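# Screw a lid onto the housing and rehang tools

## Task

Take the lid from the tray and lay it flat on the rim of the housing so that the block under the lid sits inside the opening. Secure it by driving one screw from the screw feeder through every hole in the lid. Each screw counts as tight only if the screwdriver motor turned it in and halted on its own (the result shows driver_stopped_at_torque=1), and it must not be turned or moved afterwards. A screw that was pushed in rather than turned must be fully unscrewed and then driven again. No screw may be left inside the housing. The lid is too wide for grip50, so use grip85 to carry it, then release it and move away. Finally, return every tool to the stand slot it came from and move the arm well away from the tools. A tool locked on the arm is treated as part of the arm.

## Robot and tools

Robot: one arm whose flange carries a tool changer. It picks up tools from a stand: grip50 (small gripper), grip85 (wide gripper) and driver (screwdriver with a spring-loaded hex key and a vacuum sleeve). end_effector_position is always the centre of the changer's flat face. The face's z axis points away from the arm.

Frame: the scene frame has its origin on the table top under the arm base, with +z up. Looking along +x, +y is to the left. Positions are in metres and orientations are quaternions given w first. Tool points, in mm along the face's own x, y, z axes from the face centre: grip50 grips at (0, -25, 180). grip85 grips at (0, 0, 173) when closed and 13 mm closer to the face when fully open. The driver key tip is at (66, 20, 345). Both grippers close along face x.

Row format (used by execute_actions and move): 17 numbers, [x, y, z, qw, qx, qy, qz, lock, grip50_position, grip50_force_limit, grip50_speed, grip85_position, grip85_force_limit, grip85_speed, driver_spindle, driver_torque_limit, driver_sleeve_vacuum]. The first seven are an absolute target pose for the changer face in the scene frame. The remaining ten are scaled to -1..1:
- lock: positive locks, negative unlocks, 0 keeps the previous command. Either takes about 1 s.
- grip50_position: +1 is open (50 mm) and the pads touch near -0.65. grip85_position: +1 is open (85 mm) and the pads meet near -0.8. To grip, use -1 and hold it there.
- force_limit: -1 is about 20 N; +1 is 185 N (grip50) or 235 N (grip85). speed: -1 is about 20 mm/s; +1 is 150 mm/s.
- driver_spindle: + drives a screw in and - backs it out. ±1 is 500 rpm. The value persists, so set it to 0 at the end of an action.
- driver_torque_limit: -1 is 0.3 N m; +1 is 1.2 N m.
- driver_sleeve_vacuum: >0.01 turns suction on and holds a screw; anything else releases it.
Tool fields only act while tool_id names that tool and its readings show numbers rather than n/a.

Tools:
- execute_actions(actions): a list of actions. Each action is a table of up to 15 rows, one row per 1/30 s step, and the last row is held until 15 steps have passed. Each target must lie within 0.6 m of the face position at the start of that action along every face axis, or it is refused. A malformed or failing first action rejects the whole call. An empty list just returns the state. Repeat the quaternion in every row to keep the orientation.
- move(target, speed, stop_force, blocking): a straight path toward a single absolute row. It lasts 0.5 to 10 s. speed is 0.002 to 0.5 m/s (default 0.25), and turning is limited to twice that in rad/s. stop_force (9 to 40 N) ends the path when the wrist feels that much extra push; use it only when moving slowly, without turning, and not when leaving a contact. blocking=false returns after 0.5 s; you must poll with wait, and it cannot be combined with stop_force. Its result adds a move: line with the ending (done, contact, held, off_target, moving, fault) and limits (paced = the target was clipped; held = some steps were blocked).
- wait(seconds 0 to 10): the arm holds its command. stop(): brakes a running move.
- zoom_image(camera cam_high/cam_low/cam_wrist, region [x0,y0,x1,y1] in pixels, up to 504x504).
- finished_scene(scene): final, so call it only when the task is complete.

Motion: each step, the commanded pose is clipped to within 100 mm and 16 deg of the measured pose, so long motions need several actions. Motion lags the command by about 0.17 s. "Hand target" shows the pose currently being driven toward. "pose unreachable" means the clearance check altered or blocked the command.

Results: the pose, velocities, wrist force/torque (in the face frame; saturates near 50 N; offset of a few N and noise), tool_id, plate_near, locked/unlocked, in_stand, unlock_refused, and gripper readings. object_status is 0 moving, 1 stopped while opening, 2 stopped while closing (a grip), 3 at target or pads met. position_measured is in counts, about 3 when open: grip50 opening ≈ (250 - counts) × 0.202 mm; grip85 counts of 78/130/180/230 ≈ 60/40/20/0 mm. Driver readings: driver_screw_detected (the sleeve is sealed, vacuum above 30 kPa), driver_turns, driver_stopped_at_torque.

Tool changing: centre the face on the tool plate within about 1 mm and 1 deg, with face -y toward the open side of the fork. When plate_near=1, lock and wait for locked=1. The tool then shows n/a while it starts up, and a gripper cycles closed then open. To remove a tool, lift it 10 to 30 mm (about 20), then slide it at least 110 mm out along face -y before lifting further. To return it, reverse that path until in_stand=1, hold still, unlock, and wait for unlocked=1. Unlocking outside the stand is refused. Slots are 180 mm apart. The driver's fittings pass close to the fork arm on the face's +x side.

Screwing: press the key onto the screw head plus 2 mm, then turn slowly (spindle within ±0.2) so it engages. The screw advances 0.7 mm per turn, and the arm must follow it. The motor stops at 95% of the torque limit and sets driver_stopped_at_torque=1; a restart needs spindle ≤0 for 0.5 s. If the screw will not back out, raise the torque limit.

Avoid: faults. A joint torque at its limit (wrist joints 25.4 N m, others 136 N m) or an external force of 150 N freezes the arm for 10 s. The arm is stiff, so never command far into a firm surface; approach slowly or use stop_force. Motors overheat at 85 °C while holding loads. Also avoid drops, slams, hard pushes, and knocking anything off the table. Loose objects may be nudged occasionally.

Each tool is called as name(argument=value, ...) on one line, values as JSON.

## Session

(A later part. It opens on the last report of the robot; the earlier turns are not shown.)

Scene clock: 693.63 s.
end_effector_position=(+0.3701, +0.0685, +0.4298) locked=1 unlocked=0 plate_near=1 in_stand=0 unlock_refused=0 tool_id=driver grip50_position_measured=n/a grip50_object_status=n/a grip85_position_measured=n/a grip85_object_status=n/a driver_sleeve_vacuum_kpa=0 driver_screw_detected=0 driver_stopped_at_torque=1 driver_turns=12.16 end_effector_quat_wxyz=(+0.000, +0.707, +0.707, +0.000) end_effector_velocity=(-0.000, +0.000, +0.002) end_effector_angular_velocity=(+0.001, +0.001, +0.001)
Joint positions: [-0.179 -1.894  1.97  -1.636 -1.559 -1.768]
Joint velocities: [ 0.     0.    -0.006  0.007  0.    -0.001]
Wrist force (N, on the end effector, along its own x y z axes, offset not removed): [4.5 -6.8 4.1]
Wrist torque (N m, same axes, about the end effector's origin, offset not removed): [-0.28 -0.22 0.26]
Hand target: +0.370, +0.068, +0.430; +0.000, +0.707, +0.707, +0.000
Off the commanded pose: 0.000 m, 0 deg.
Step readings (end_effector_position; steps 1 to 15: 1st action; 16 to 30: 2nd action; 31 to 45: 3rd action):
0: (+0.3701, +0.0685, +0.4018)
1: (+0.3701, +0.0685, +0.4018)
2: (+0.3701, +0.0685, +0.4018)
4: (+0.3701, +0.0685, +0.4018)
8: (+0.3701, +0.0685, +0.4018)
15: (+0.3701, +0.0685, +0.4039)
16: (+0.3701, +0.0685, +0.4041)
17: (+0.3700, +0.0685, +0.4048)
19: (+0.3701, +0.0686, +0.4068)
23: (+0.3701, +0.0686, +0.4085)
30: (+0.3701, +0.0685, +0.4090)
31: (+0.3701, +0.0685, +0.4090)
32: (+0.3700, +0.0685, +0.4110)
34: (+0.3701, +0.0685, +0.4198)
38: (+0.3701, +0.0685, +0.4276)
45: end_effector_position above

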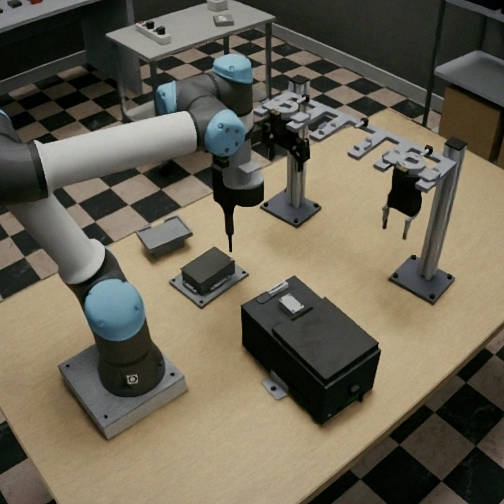

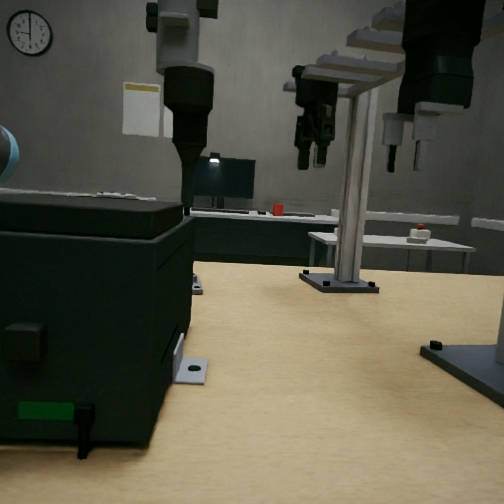

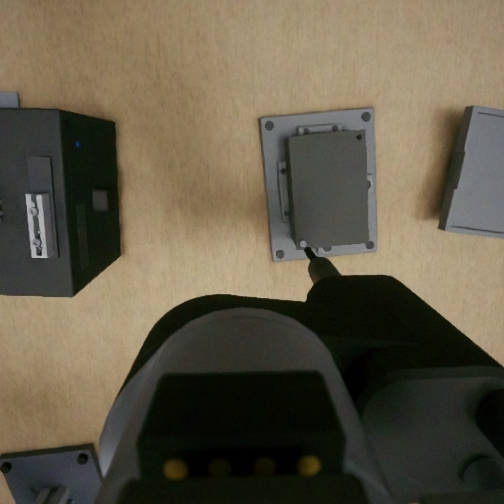

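move(target=[0.3148, -0.1601, 0.5388, 0, 0.7071, 0.7071, 0, 1, 1, 0, 0, 1, 0, 0, 0, 0, 0], speed=0.25)

execute_actions(actions=[[[0.3148,-0.1601,0.5388,0,0.7071,0.7071,0,1,1,0,0,1,0,0,0,0,0]]])

zoom_image(camera="cam_wrist", region=[285, 225, 325, 265])

Scene clock: 720.73 s.
end_effector_position=(+0.3154, -0.1604, +0.5388) locked=1 unlocked=0 plate_near=1 in_stand=0 unlock_refused=0 tool_id=driver grip50_position_measured=n/a grip50_object_status=n/a grip85_position_measured=n/a grip85_object_status=n/a driver_sleeve_vacuum_kpa=0 driver_screw_detected=0 driver_stopped_at_torque=1 driver_turns=12.16 end_effector_quat_wxyz=(+0.000, +0.707, +0.707, +0.001) end_effector_velocity=(-0.000, -0.002, +0.001) end_effector_angular_velocity=(+0.001, +0.000, +0.001)
Joint positions: [-0.843 -1.921  1.714 -1.348 -1.567 -2.433]
Joint velocities: [-0.004  0.002 -0.003  0.002  0.    -0.005]
Wrist force (N, on the end effector, along its own x y z axes, offset not removed): [0.8 -2.0 -5.3]
Wrist torque (N m, same axes, about the end effector's origin, offset not removed): [-0.10 0.01 0.01]
Hand target: +0.315, -0.161, +0.539; +0.000, +0.707, +0.707, +0.001
Off the commanded pose: 0.001 m, 0 deg.
move: done

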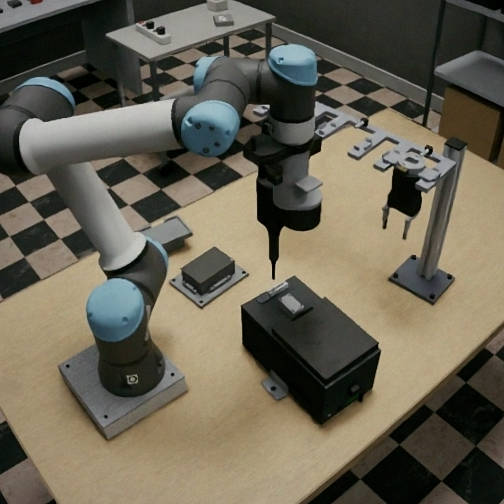

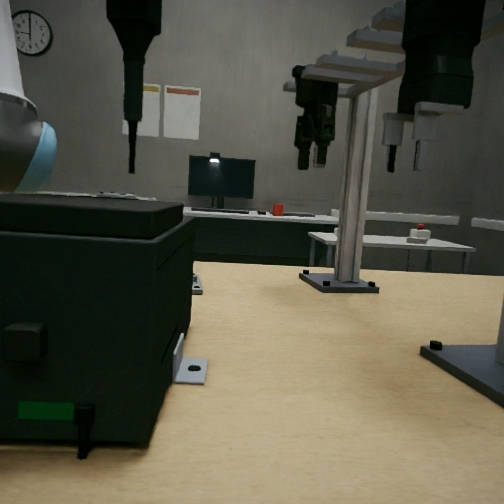

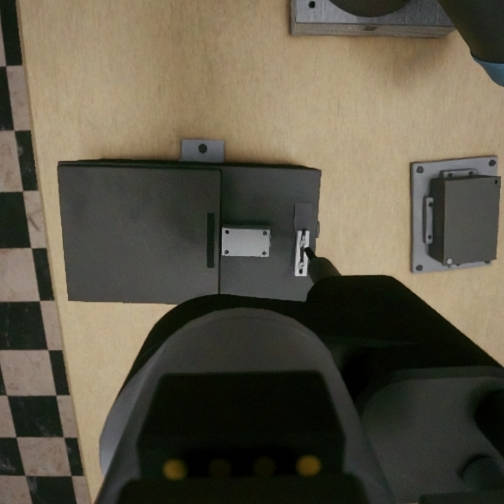

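Scene clock: 721.23 s.
end_effector_position=(+0.3148, -0.1602, +0.5389) locked=1 unlocked=0 plate_near=1 in_stand=0 unlock_refused=0 tool_id=driver grip50_position_measured=n/a grip50_object_status=n/a grip85_position_measured=n/a grip85_object_status=n/a driver_sleeve_vacuum_kpa=0 driver_screw_detected=0 driver_stopped_at_torque=1 driver_turns=12.16 end_effector_quat_wxyz=(+0.000, +0.707, +0.707, +0.000) end_effector_velocity=(+0.000, +0.001, -0.001) end_effector_angular_velocity=(+0.002, +0.001, +0.001)
Joint positions: [-0.843 -1.922  1.715 -1.347 -1.569 -2.432]
Joint velocities: [ 0.001 -0.     0.001  0.001  0.001  0.   ]
Wrist force (N, on the end effector, along its own x y z axes, offset not removed): [4.7 -1.5 3.0]
Wrist torque (N m, same axes, about the end effector's origin, offset not removed): [-0.01 -0.38 0.19]
Hand target: +0.315, -0.160, +0.539; -0.000, +0.707, +0.707, -0.000
Off the commanded pose: 0.000 m, 0 deg.
Step readings (end_effector_position):
0: (+0.3154, -0.1604, +0.5388)
1: (+0.3154, -0.1604, +0.5388)
2: (+0.3153, -0.1604, +0.5388)
4: (+0.3151, -0.1603, +0.5388)
8: (+0.3149, -0.1603, +0.5390)
15: end_effector_position above

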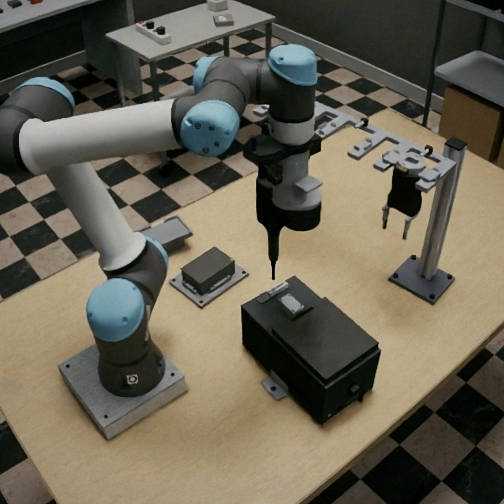

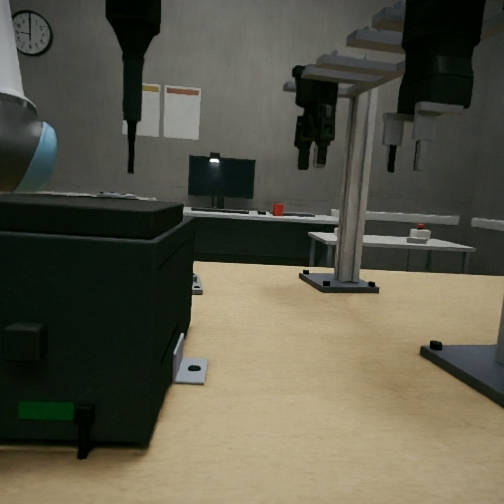

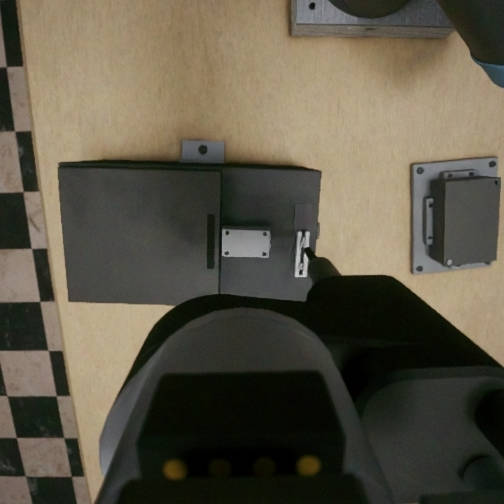

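Region (285, 225, 325, 265) of cam_wrist's 504x504 image, scaled by 12.600, with more detail than that image has.

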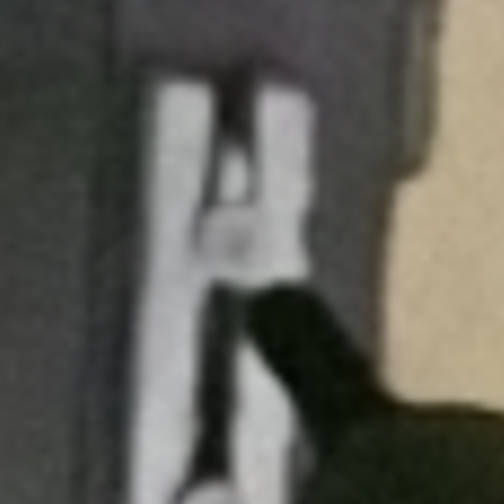

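execute_actions(actions=[])

zoom_image(camera="cam_wrist", region=[290, 230, 320, 260])

Scene clock: 724.00 s.
end_effector_position=(+0.3148, -0.1601, +0.5388) locked=1 unlocked=0 plate_near=1 in_stand=0 unlock_refused=0 tool_id=driver grip50_position_measured=n/a grip50_object_status=n/a grip85_position_measured=n/a grip85_object_status=n/a driver_sleeve_vacuum_kpa=0 driver_screw_detected=0 driver_stopped_at_torque=1 driver_turns=12.16 end_effector_quat_wxyz=(-0.000, +0.707, +0.707, -0.000) end_effector_velocity=(+0.000, +0.000, -0.000) end_effector_angular_velocity=(+0.001, +0.000, +0.000)
Joint positions: [-0.843 -1.922  1.715 -1.347 -1.569 -2.432]
Joint velocities: [0.001 0.    0.    0.    0.    0.   ]
Wrist force (N, on the end effector, along its own x y z axes, offset not removed): [1.4 -2.4 2.1]
Wrist torque (N m, same axes, about the end effector's origin, offset not removed): [-0.11 -0.28 0.01]
Hand target: +0.315, -0.160, +0.539; -0.000, +0.707, +0.707, -0.000
Off the commanded pose: 0.000 m, 0 deg.

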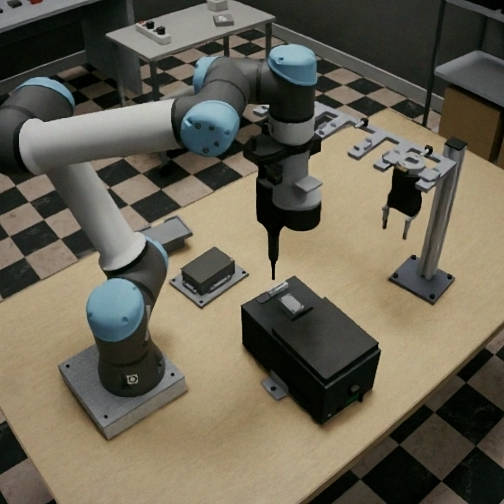

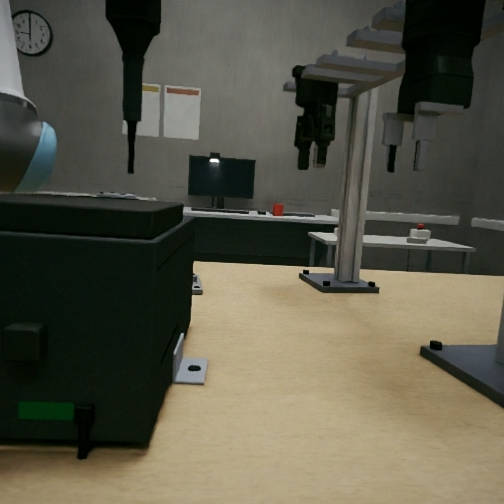

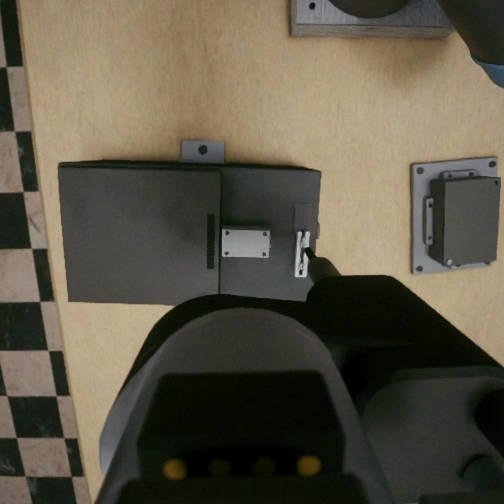

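Region (290, 230, 320, 260) of cam_wrist's 504x504 image, scaled by 16.800, with more detail than that image has.

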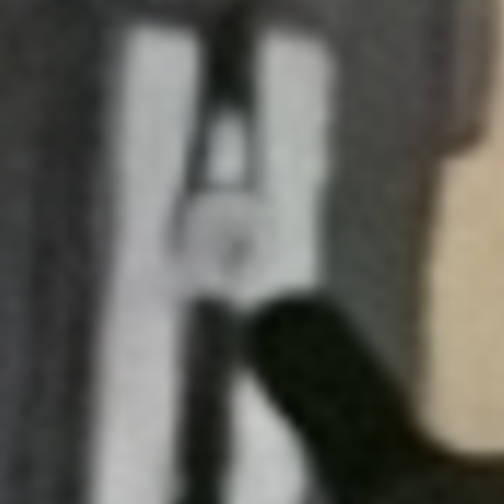

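move(target=[0.3151, -0.1597, 0.5190, 0, 0.7071, 0.7071, 0, 1, 1, 0, 0, 1, 0, 0, 0, 0, 0], speed=0.03)

zoom_image(camera="cam_wrist", region=[290, 230, 320, 260])

zoom_image(camera="cam_low", region=[110, 180, 155, 205])

Scene clock: 737.07 s.
end_effector_position=(+0.3151, -0.1597, +0.5191) locked=1 unlocked=0 plate_near=1 in_stand=0 unlock_refused=0 tool_id=driver grip50_position_measured=n/a grip50_object_status=n/a grip85_position_measured=n/a grip85_object_status=n/a driver_sleeve_vacuum_kpa=0 driver_screw_detected=0 driver_stopped_at_torque=1 driver_turns=12.16 end_effector_quat_wxyz=(-0.000, +0.707, +0.707, -0.000) end_effector_velocity=(-0.000, -0.000, -0.001) end_effector_angular_velocity=(-0.001, -0.000, -0.002)
Joint positions: [-0.841 -1.931  1.771 -1.394 -1.569 -2.431]
Joint velocities: [-0.001 -0.001  0.004 -0.004 -0.     0.001]
Wrist force (N, on the end effector, along its own x y z axes, offset not removed): [-0.2 -1.2 4.1]
Wrist torque (N m, same axes, about the end effector's origin, offset not removed): [-0.10 -0.01 0.25]
Hand target: +0.315, -0.160, +0.519; -0.000, +0.707, +0.707, -0.000
Off the commanded pose: 0.000 m, 0 deg.
move: done

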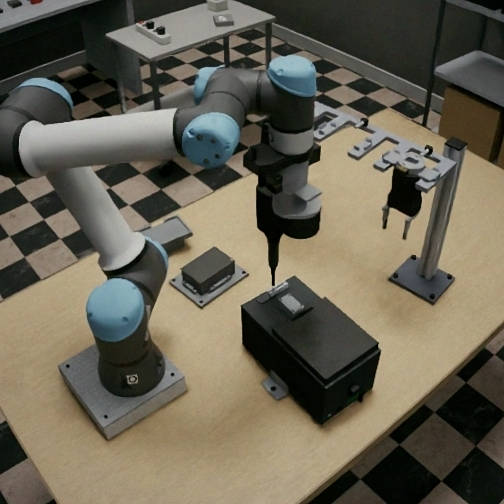

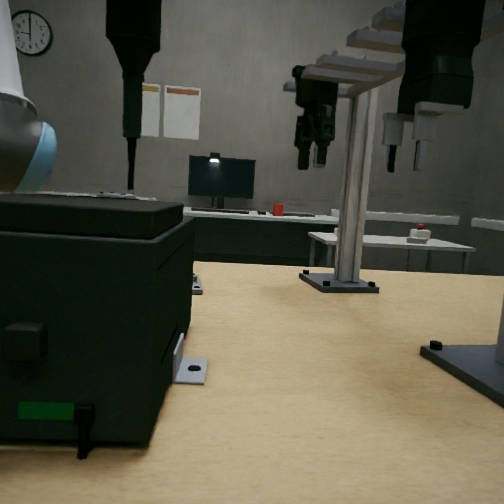

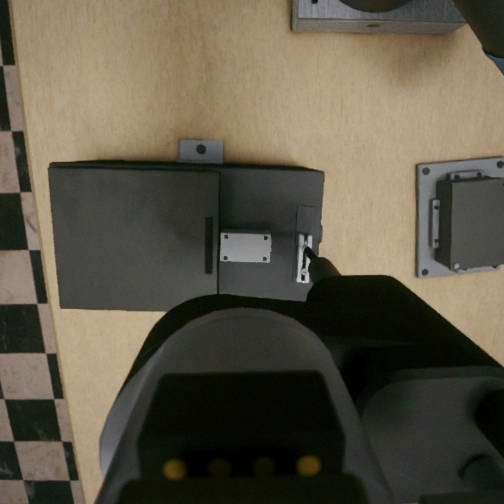

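Region (290, 230, 320, 260) of cam_wrist's 504x504 image, scaled by 16.800, with more detail than that image has.

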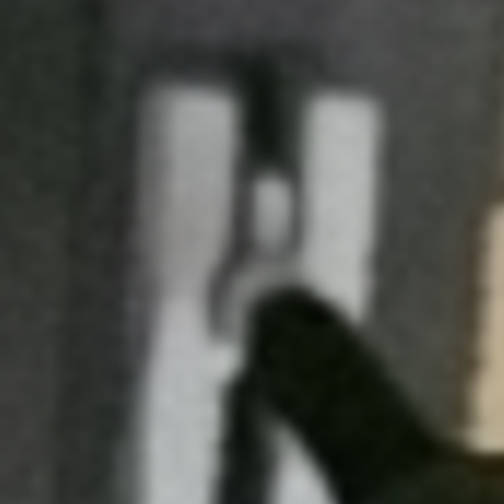

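Region (110, 180, 155, 205) of cam_low's 504x504 image, scaled by 11.200, with more detail than that image has.

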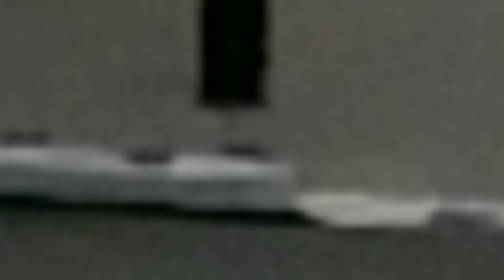

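execute_actions(actions=[[[0.3151,-0.1597,0.5145,0,0.7071,0.7071,0,1,1,0,0,1,0,0,0,0,0]],[[0.3151,-0.1597,0.5132,0,0.7071,0.7071,0,1,1,0,0,1,0,0,0,0,0]],[[0.3151,-0.1597,0.5126,0,0.7071,0.7071,0,1,1,0,0,1,0,0,0.06,0,0]],[[0.3151,-0.1597,0.5120,0,0.7071,0.7071,0,1,1,0,0,1,0,0,0.06,0,1]],[[0.3151,-0.1597,0.5114,0,0.7071,0.7071,0,1,1,0,0,1,0,0,0.06,0,1]],[[0.3151,-0.1597,0.5108,0,0.7071,0.7071,0,1,1,0,0,1,0,0,0.06,0,1],[0.3151,-0.1597,0.5108,0,0.7071,0.7071,0,1,1,0,0,1,0,0,0.06,0,1],[0.3151,-0.1597,0.5108,0,0.7071,0.7071,0,1,1,0,0,1,0,0,0.06,0,1],[0.3151,-0.1597,0.5108,0,0.7071,0.7071,0,1,1,0,0,1,0,0,0.06,0,1],[0.3151,-0.1597,0.5108,0,0.7071,0.7071,0,1,1,0,0,1,0,0,0.06,0,1],[0.3151,-0.1597,0.5108,0,0.7071,0.7071,0,1,1,0,0,1,0,0,0.06,0,1],[0.3151,-0.1597,0.5108,0,0.7071,0.7071,0,1,1,0,0,1,0,0,0.06,0,1],[0.3151,-0.1597,0.5108,0,0.7071,0.7071,0,1,1,0,0,1,0,0,0.06,0,1],[0.3151,-0.1597,0.5108,0,0.7071,0.7071,0,1,1,0,0,1,0,0,0.06,0,1],[0.3151,-0.1597,0.5108,0,0.7071,0.7071,0,1,1,0,0,1,0,0,0.06,0,1],[0.3151,-0.1597,0.5108,0,0.7071,0.7071,0,1,1,0,0,1,0,0,0,0,1]]])

Scene clock: 751.77 s.
end_effector_position=(+0.3151, -0.1597, +0.5108) locked=1 unlocked=0 plate_near=1 in_stand=0 unlock_refused=0 tool_id=driver grip50_position_measured=n/a grip50_object_status=n/a grip85_position_measured=n/a grip85_object_status=n/a driver_sleeve_vacuum_kpa=18 driver_screw_detected=0 driver_stopped_at_torque=0 driver_turns=13.07 end_effector_quat_wxyz=(+0.000, +0.707, +0.707, +0.000) end_effector_velocity=(+0.000, +0.000, +0.000) end_effector_angular_velocity=(-0.000, -0.001, -0.001)
Joint positions: [-0.841 -1.935  1.795 -1.414 -1.569 -2.431]
Joint velocities: [ 0.    -0.    -0.001  0.     0.001  0.001]
Wrist force (N, on the end effector, along its own x y z axes, offset not removed): [3.0 -3.8 0.4]
Wrist torque (N m, same axes, about the end effector's origin, offset not removed): [-0.68 -0.31 0.14]
Hand target: +0.315, -0.160, +0.511; -0.000, +0.707, +0.707, +0.000
Off the commanded pose: 0.000 m, 0 deg.
Step readings (end_effector_position; steps 1 to 15: 1st action; 16 to 30: 2nd action; 31 to 45: 3rd action; 46 to 60: 4th action; 61 to 75: 5th action; 76 to 90: 6th action):
0: (+0.3151, -0.1597, +0.5190)
1: (+0.3151, -0.1597, +0.5190)
2: (+0.3151, -0.1597, +0.5184)
4: (+0.3151, -0.1597, +0.5165)
8: (+0.3151, -0.1597, +0.5150)
15: (+0.3151, -0.1597, +0.5145)
16: (+0.3151, -0.1597, +0.5145)
17: (+0.3151, -0.1597, +0.5143)
19: (+0.3151, -0.1597, +0.5138)
23: (+0.3151, -0.1597, +0.5133)
30: (+0.3151, -0.1597, +0.5132)
31: (+0.3151, -0.1597, +0.5132)
32: (+0.3151, -0.1597, +0.5131)
34: (+0.3151, -0.1597, +0.5129)
38: (+0.3151, -0.1597, +0.5127)
45: (+0.3151, -0.1597, +0.5126)
46: (+0.3151, -0.1597, +0.5126)
47: (+0.3151, -0.1597, +0.5125)
49: (+0.3151, -0.1597, +0.5123)
53: (+0.3151, -0.1597, +0.5121)
60: (+0.3151, -0.1597, +0.5120)
61: (+0.3151, -0.1597, +0.5120)
62: (+0.3151, -0.1597, +0.5119)
64: (+0.3151, -0.1597, +0.5117)
68: (+0.3151, -0.1597, +0.5115)
75: (+0.3151, -0.1597, +0.5114)
76: (+0.3151, -0.1597, +0.5114)
77: (+0.3151, -0.1597, +0.5113)
79: (+0.3151, -0.1597, +0.5111)
83: (+0.3151, -0.1597, +0.5109)
90: end_effector_position above

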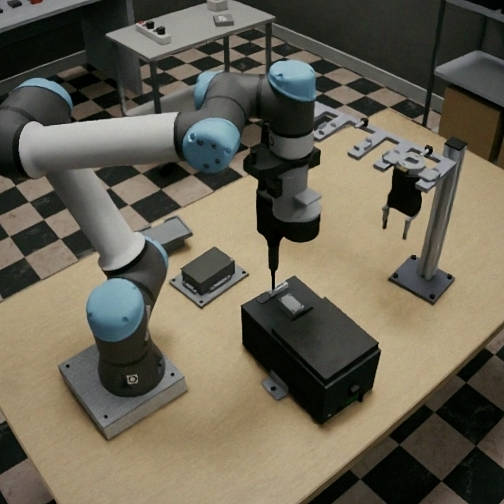

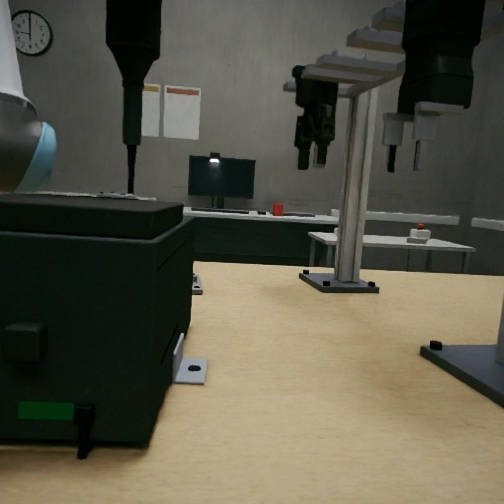

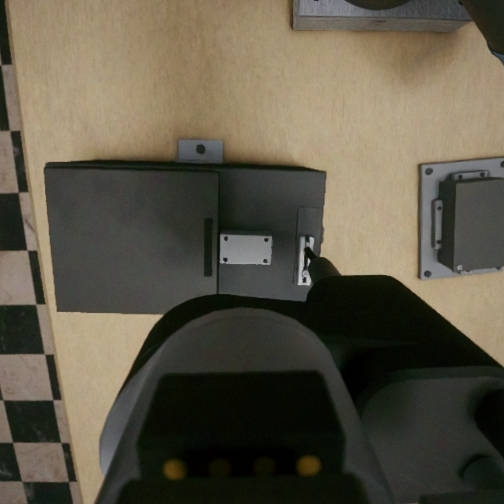

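execute_actions(actions=[])

zoom_image(camera="cam_wrist", region=[290, 230, 320, 260])

zoom_image(camera="cam_high", region=[255, 270, 295, 310])

Scene clock: 756.80 s.
end_effector_position=(+0.3151, -0.1597, +0.5108) locked=1 unlocked=0 plate_near=1 in_stand=0 unlock_refused=0 tool_id=driver grip50_position_measured=n/a grip50_object_status=n/a grip85_position_measured=n/a grip85_object_status=n/a driver_sleeve_vacuum_kpa=18 driver_screw_detected=0 driver_stopped_at_torque=0 driver_turns=13.07 end_effector_quat_wxyz=(+0.000, +0.707, +0.707, +0.000) end_effector_velocity=(-0.000, +0.000, +0.000) end_effector_angular_velocity=(-0.001, +0.001, +0.001)
Joint positions: [-0.841 -1.935  1.795 -1.414 -1.569 -2.431]
Joint velocities: [ 0.001 -0.    -0.     0.001 -0.001 -0.001]
Wrist force (N, on the end effector, along its own x y z axes, offset not removed): [2.9 -2.6 -0.2]
Wrist torque (N m, same axes, about the end effector's origin, offset not removed): [-0.60 -0.25 0.29]
Hand target: +0.315, -0.160, +0.511; -0.000, +0.707, +0.707, +0.000
Off the commanded pose: 0.000 m, 0 deg.

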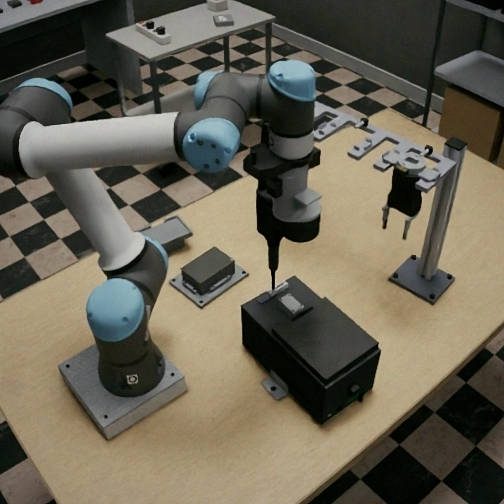

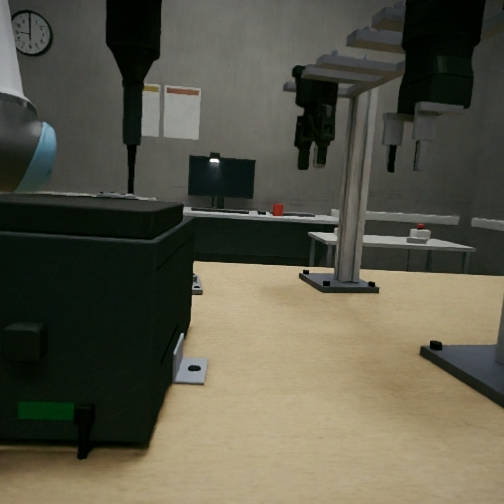

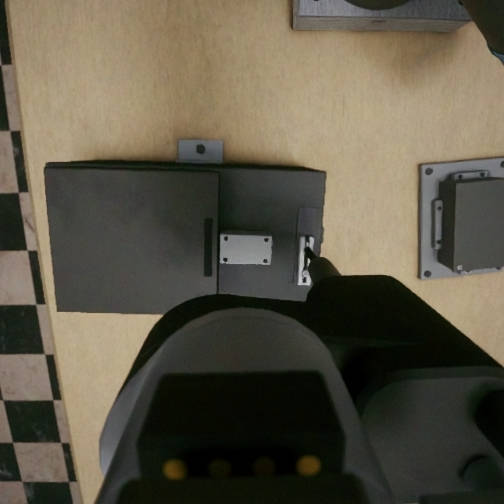

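Region (290, 230, 320, 260) of cam_wrist's 504x504 image, scaled by 16.800, with more detail than that image has.

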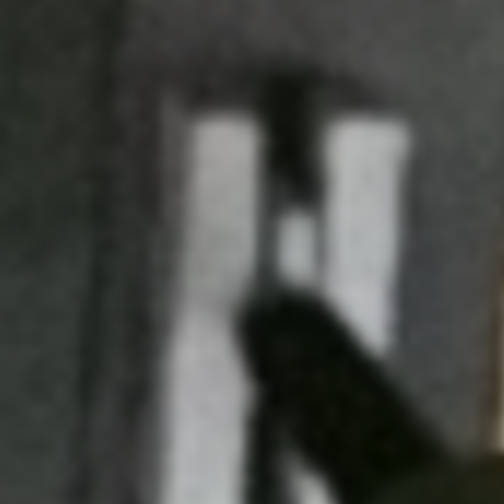

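Region (255, 270, 295, 310) of cam_high's 504x504 image, scaled by 12.600, with more detail than that image has.

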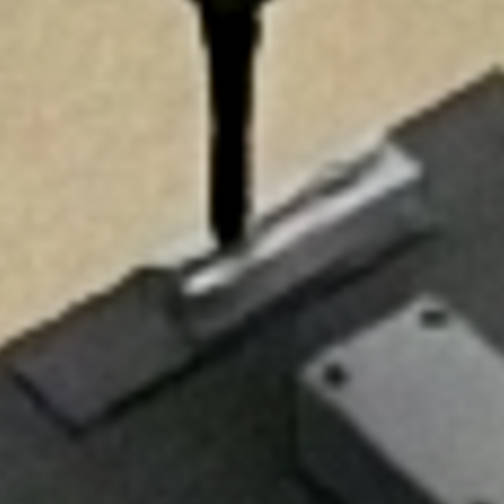

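execute_actions(actions=[[[0.3153,-0.1598,0.5108,0,0.7071,0.7071,0,1,1,0,0,1,0,0,0.06,0,1]],[[0.3154,-0.1599,0.5107,0,0.7071,0.7071,0,1,1,0,0,1,0,0,0.06,0,1],[0.3154,-0.1599,0.5107,0,0.7071,0.7071,0,1,1,0,0,1,0,0,0.06,0,1],[0.3154,-0.1599,0.5107,0,0.7071,0.7071,0,1,1,0,0,1,0,0,0.06,0,1],[0.3154,-0.1599,0.5107,0,0.7071,0.7071,0,1,1,0,0,1,0,0,0.06,0,1],[0.3154,-0.1599,0.5107,0,0.7071,0.7071,0,1,1,0,0,1,0,0,0.06,0,1],[0.3154,-0.1599,0.5107,0,0.7071,0.7071,0,1,1,0,0,1,0,0,0.06,0,1],[0.3154,-0.1599,0.5107,0,0.7071,0.7071,0,1,1,0,0,1,0,0,0.06,0,1],[0.3154,-0.1599,0.5107,0,0.7071,0.7071,0,1,1,0,0,1,0,0,0.06,0,1],[0.3154,-0.1599,0.5107,0,0.7071,0.7071,0,1,1,0,0,1,0,0,0.06,0,1],[0.3154,-0.1599,0.5107,0,0.7071,0.7071,0,1,1,0,0,1,0,0,0.06,0,1],[0.3154,-0.1599,0.5107,0,0.7071,0.7071,0,1,1,0,0,1,0,0,0,0,1]]])

Scene clock: 770.07 s.
end_effector_position=(+0.3154, -0.1599, +0.5107) locked=1 unlocked=0 plate_near=1 in_stand=0 unlock_refused=0 tool_id=driver grip50_position_measured=n/a grip50_object_status=n/a grip85_position_measured=n/a grip85_object_status=n/a driver_sleeve_vacuum_kpa=39 driver_screw_detected=1 driver_stopped_at_torque=0 driver_turns=13.49 end_effector_quat_wxyz=(-0.000, +0.707, +0.707, -0.000) end_effector_velocity=(-0.000, -0.000, +0.000) end_effector_angular_velocity=(-0.001, -0.000, -0.000)
Joint positions: [-0.841 -1.934  1.795 -1.415 -1.569 -2.431]
Joint velocities: [-0.001 -0.    -0.    -0.    -0.    -0.   ]
Wrist force (N, on the end effector, along its own x y z axes, offset not removed): [3.0 -0.7 4.0]
Wrist torque (N m, same axes, about the end effector's origin, offset not removed): [0.14 -0.12 0.22]
Hand target: +0.315, -0.160, +0.511; -0.000, +0.707, +0.707, -0.000
Off the commanded pose: 0.000 m, 0 deg.
Step readings (end_effector_position; steps 1 to 15: 1st action; 16 to 30: 2nd action):
0: (+0.3151, -0.1597, +0.5108)
1: (+0.3151, -0.1597, +0.5108)
2: (+0.3151, -0.1597, +0.5108)
4: (+0.3151, -0.1597, +0.5108)
8: (+0.3152, -0.1597, +0.5107)
15: (+0.3153, -0.1598, +0.5107)
16: (+0.3153, -0.1598, +0.5107)
17: (+0.3153, -0.1598, +0.5107)
19: (+0.3153, -0.1598, +0.5107)
23: (+0.3154, -0.1599, +0.5107)
30: end_effector_position above

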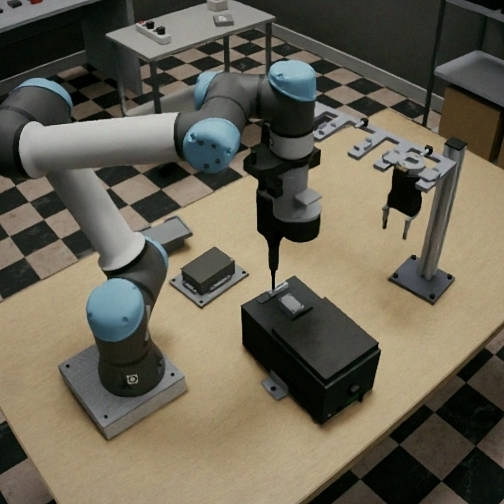

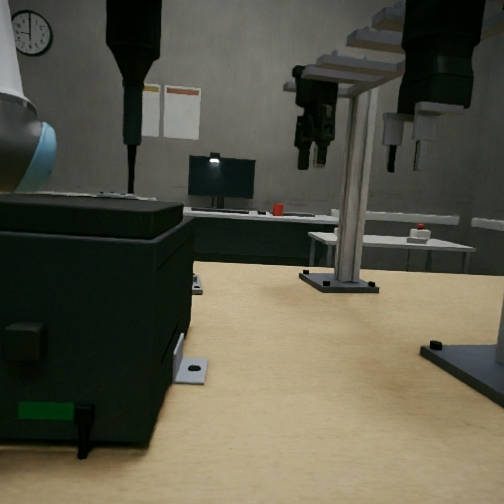

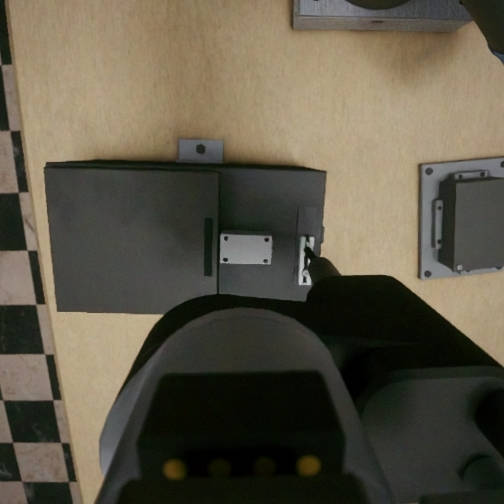

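Sealed at 39 kPa. Lifting.

move(target=[0.3154, -0.1599, 0.536, 0, 0.7071, 0.7071, 0, 1, 1, 0, 0, 1, 0, 0, 0, 0, 1], speed=0.02)

zoom_image(camera="cam_low", region=[100, 150, 170, 205])

Scene clock: 775.70 s.
end_effector_position=(+0.3154, -0.1599, +0.5359) locked=1 unlocked=0 plate_near=1 in_stand=0 unlock_refused=0 tool_id=driver grip50_position_measured=n/a grip50_object_status=n/a grip85_position_measured=n/a grip85_object_status=n/a driver_sleeve_vacuum_kpa=39 driver_screw_detected=1 driver_stopped_at_torque=0 driver_turns=13.49 end_effector_quat_wxyz=(+0.000, +0.707, +0.707, +0.000) end_effector_velocity=(-0.000, -0.000, +0.001) end_effector_angular_velocity=(+0.000, +0.001, -0.001)
Joint positions: [-0.841 -1.922  1.723 -1.354 -1.569 -2.431]
Joint velocities: [-0.001  0.001 -0.004  0.004 -0.     0.   ]
Wrist force (N, on the end effector, along its own x y z axes, offset not removed): [-0.1 -3.5 0.4]
Wrist torque (N m, same axes, about the end effector's origin, offset not removed): [-0.03 -0.21 0.07]
Hand target: +0.315, -0.160, +0.536; +0.000, +0.707, +0.707, +0.000
Off the commanded pose: 0.000 m, 0 deg.
move: done

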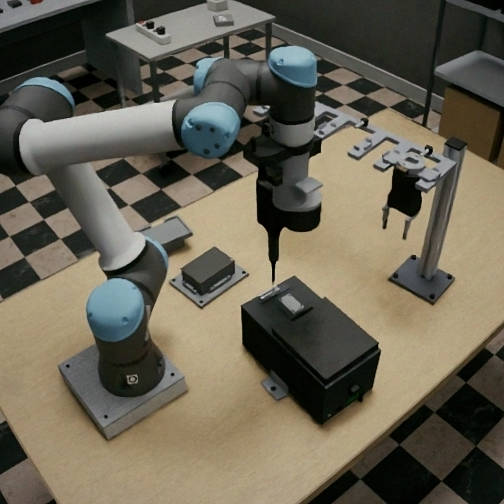

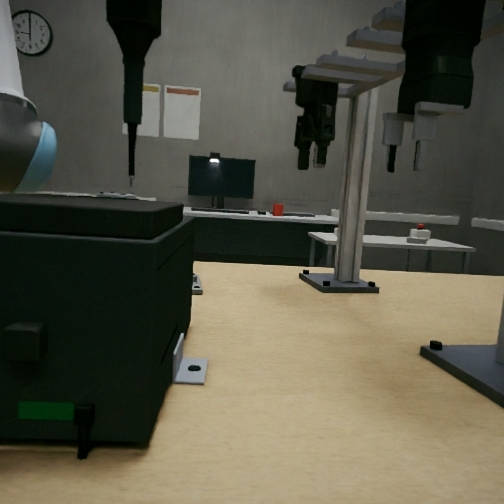

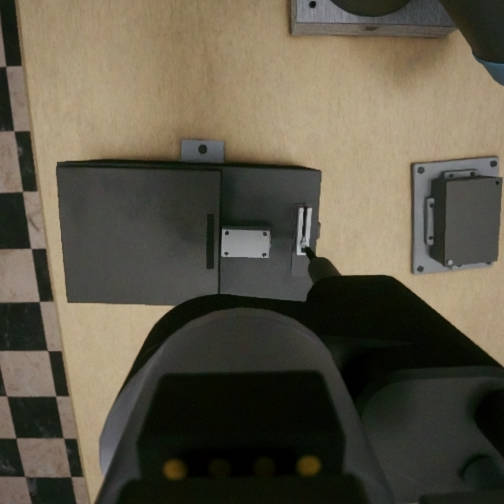

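Region (100, 150, 170, 205) of cam_low's 504x504 image, scaled by 7.200, with more detail than that image has; it fills the top 396 rows of this view, and the rest is white.

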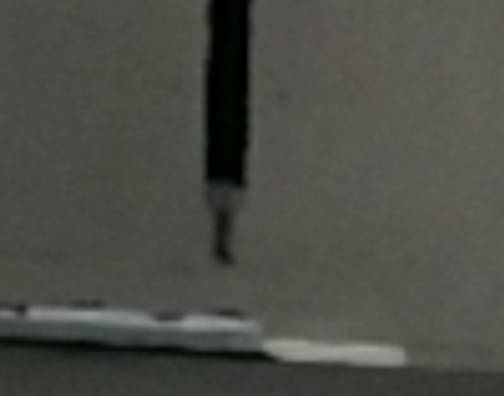

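move(target=[0.2584, 0.1253, 0.4300, 0, 0.7071, 0.7071, 0, 1, 1, 0, 0, 1, 0, 0, 0, 0, 1], speed=0.15)

execute_actions(actions=[[[0.2584,0.1253,0.4300,0,0.7071,0.7071,0,1,1,0,0,1,0,0,0,0,1]]])

wait(seconds=0.3)

zoom_image(camera="cam_wrist", region=[285, 225, 325, 265])

Scene clock: 785.27 s.
end_effector_position=(+0.2578, +0.1254, +0.4302) locked=1 unlocked=0 plate_near=1 in_stand=0 unlock_refused=0 tool_id=driver grip50_position_measured=n/a grip50_object_status=n/a grip85_position_measured=n/a grip85_object_status=n/a driver_sleeve_vacuum_kpa=39 driver_screw_detected=1 driver_stopped_at_torque=0 driver_turns=13.49 end_effector_quat_wxyz=(-0.000, +0.707, +0.707, -0.001) end_effector_velocity=(+0.000, +0.002, -0.000) end_effector_angular_velocity=(-0.002, -0.001, -0.001)
Joint positions: [-0.04  -2.158  2.103 -1.504 -1.559 -1.63 ]
Joint velocities: [ 0.009  0.003 -0.    -0.004 -0.002  0.01 ]
Wrist force (N, on the end effector, along its own x y z axes, offset not removed): [1.7 -0.7 1.0]
Wrist torque (N m, same axes, about the end effector's origin, offset not removed): [0.06 -0.32 -0.01]
Hand target: +0.258, +0.126, +0.430; -0.000, +0.707, +0.707, -0.001
Off the commanded pose: 0.001 m, 0 deg.
move: done

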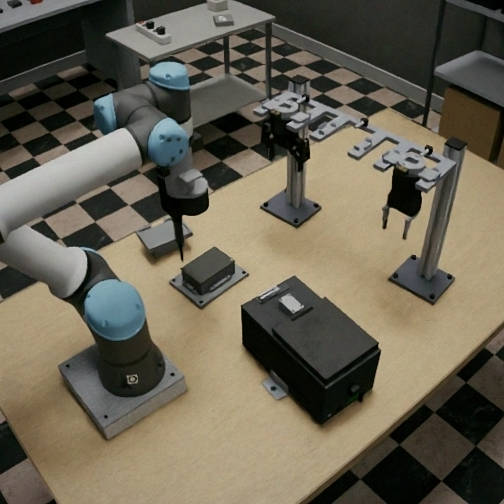

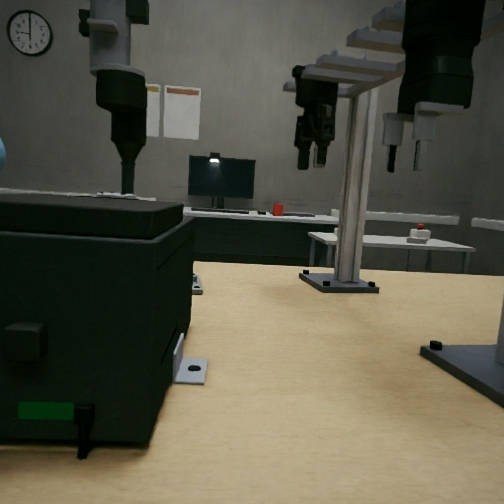

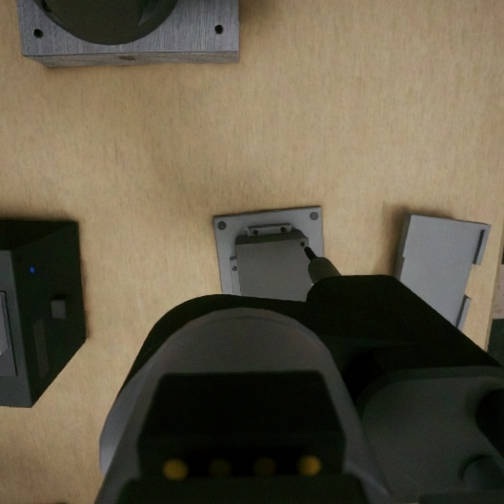

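Scene clock: 785.77 s.
end_effector_position=(+0.2584, +0.1253, +0.4300) locked=1 unlocked=0 plate_near=1 in_stand=0 unlock_refused=0 tool_id=driver grip50_position_measured=n/a grip50_object_status=n/a grip85_position_measured=n/a grip85_object_status=n/a driver_sleeve_vacuum_kpa=39 driver_screw_detected=1 driver_stopped_at_torque=0 driver_turns=13.49 end_effector_quat_wxyz=(-0.000, +0.707, +0.707, -0.000) end_effector_velocity=(+0.000, -0.000, -0.000) end_effector_angular_velocity=(-0.000, +0.000, -0.002)
Joint positions: [-0.041 -2.158  2.104 -1.507 -1.557 -1.631]
Joint velocities: [-0.001 -0.     0.001 -0.    -0.     0.   ]
Wrist force (N, on the end effector, along its own x y z axes, offset not removed): [3.8 -1.8 3.0]
Wrist torque (N m, same axes, about the end effector's origin, offset not removed): [0.00 -0.21 0.11]
Hand target: +0.258, +0.125, +0.430; -0.000, +0.707, +0.707, +0.000
Off the commanded pose: 0.000 m, 0 deg.
Step readings (end_effector_position):
0: (+0.2578, +0.1254, +0.4302)
1: (+0.2578, +0.1255, +0.4302)
2: (+0.2579, +0.1255, +0.4301)
4: (+0.2581, +0.1254, +0.4301)
8: (+0.2583, +0.1254, +0.4300)
15: end_effector_position above

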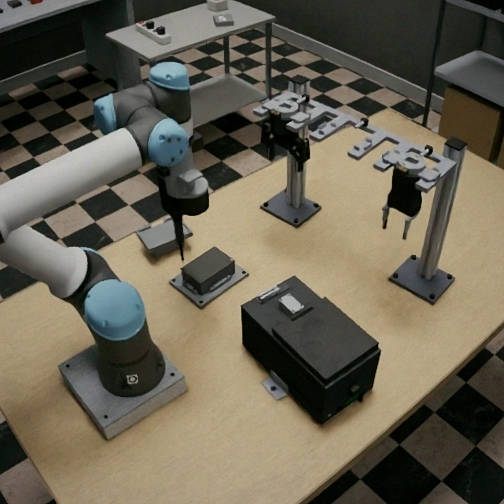

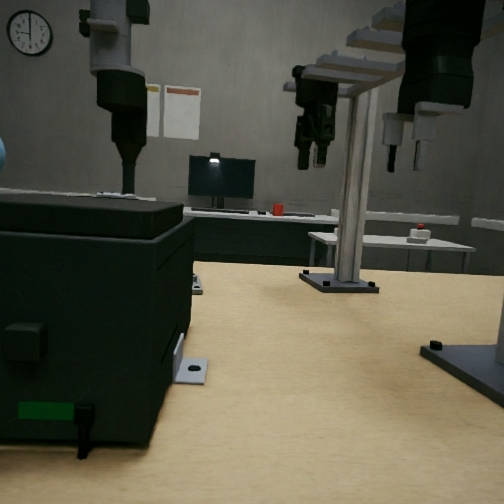

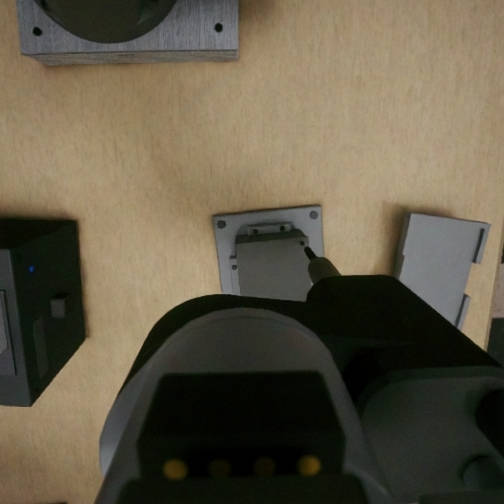

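Scene clock: 786.07 s.
end_effector_position=(+0.2584, +0.1253, +0.4300) locked=1 unlocked=0 plate_near=1 in_stand=0 unlock_refused=0 tool_id=driver grip50_position_measured=n/a grip50_object_status=n/a grip85_position_measured=n/a grip85_object_status=n/a driver_sleeve_vacuum_kpa=39 driver_screw_detected=1 driver_stopped_at_torque=0 driver_turns=13.49 end_effector_quat_wxyz=(-0.000, +0.707, +0.707, +0.000) end_effector_velocity=(+0.000, +0.000, +0.000) end_effector_angular_velocity=(+0.001, -0.000, -0.001)
Joint positions: [-0.041 -2.158  2.104 -1.507 -1.557 -1.631]
Joint velocities: [ 0.     0.    -0.    -0.     0.001  0.001]
Wrist force (N, on the end effector, along its own x y z axes, offset not removed): [-1.4 -2.4 1.8]
Wrist torque (N m, same axes, about the end effector's origin, offset not removed): [-0.15 -0.09 -0.05]
Hand target: +0.258, +0.125, +0.430; -0.000, +0.707, +0.707, +0.000
Off the commanded pose: 0.000 m, 0 deg.
wait: 0.30 s; at rest by 0.20 s

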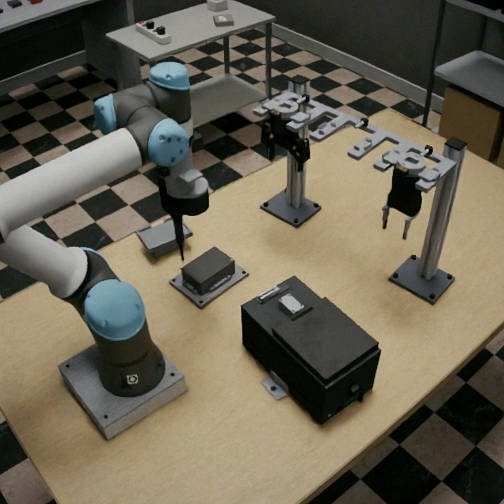

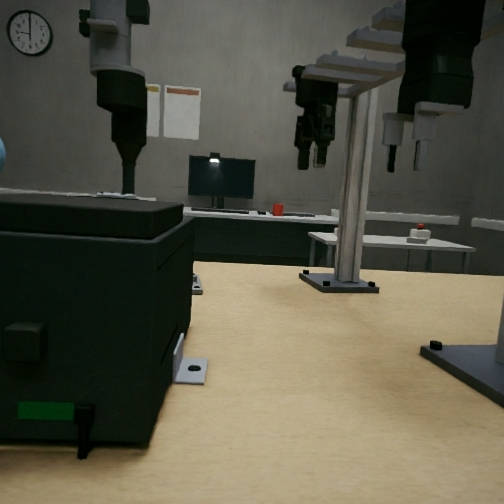

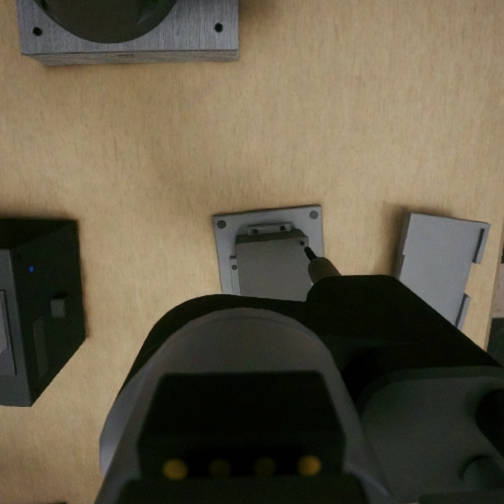

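Region (285, 225, 325, 265) of cam_wrist's 504x504 image, scaled by 12.600, with more detail than that image has.

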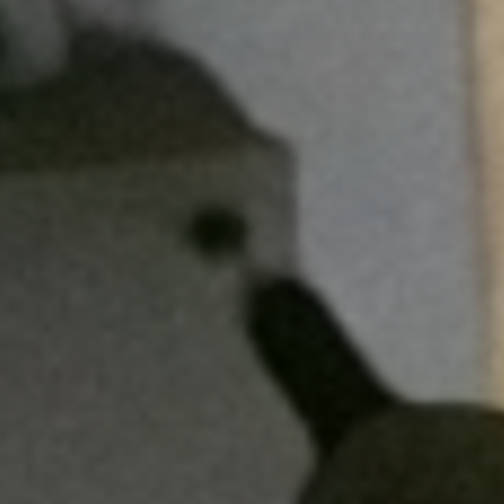

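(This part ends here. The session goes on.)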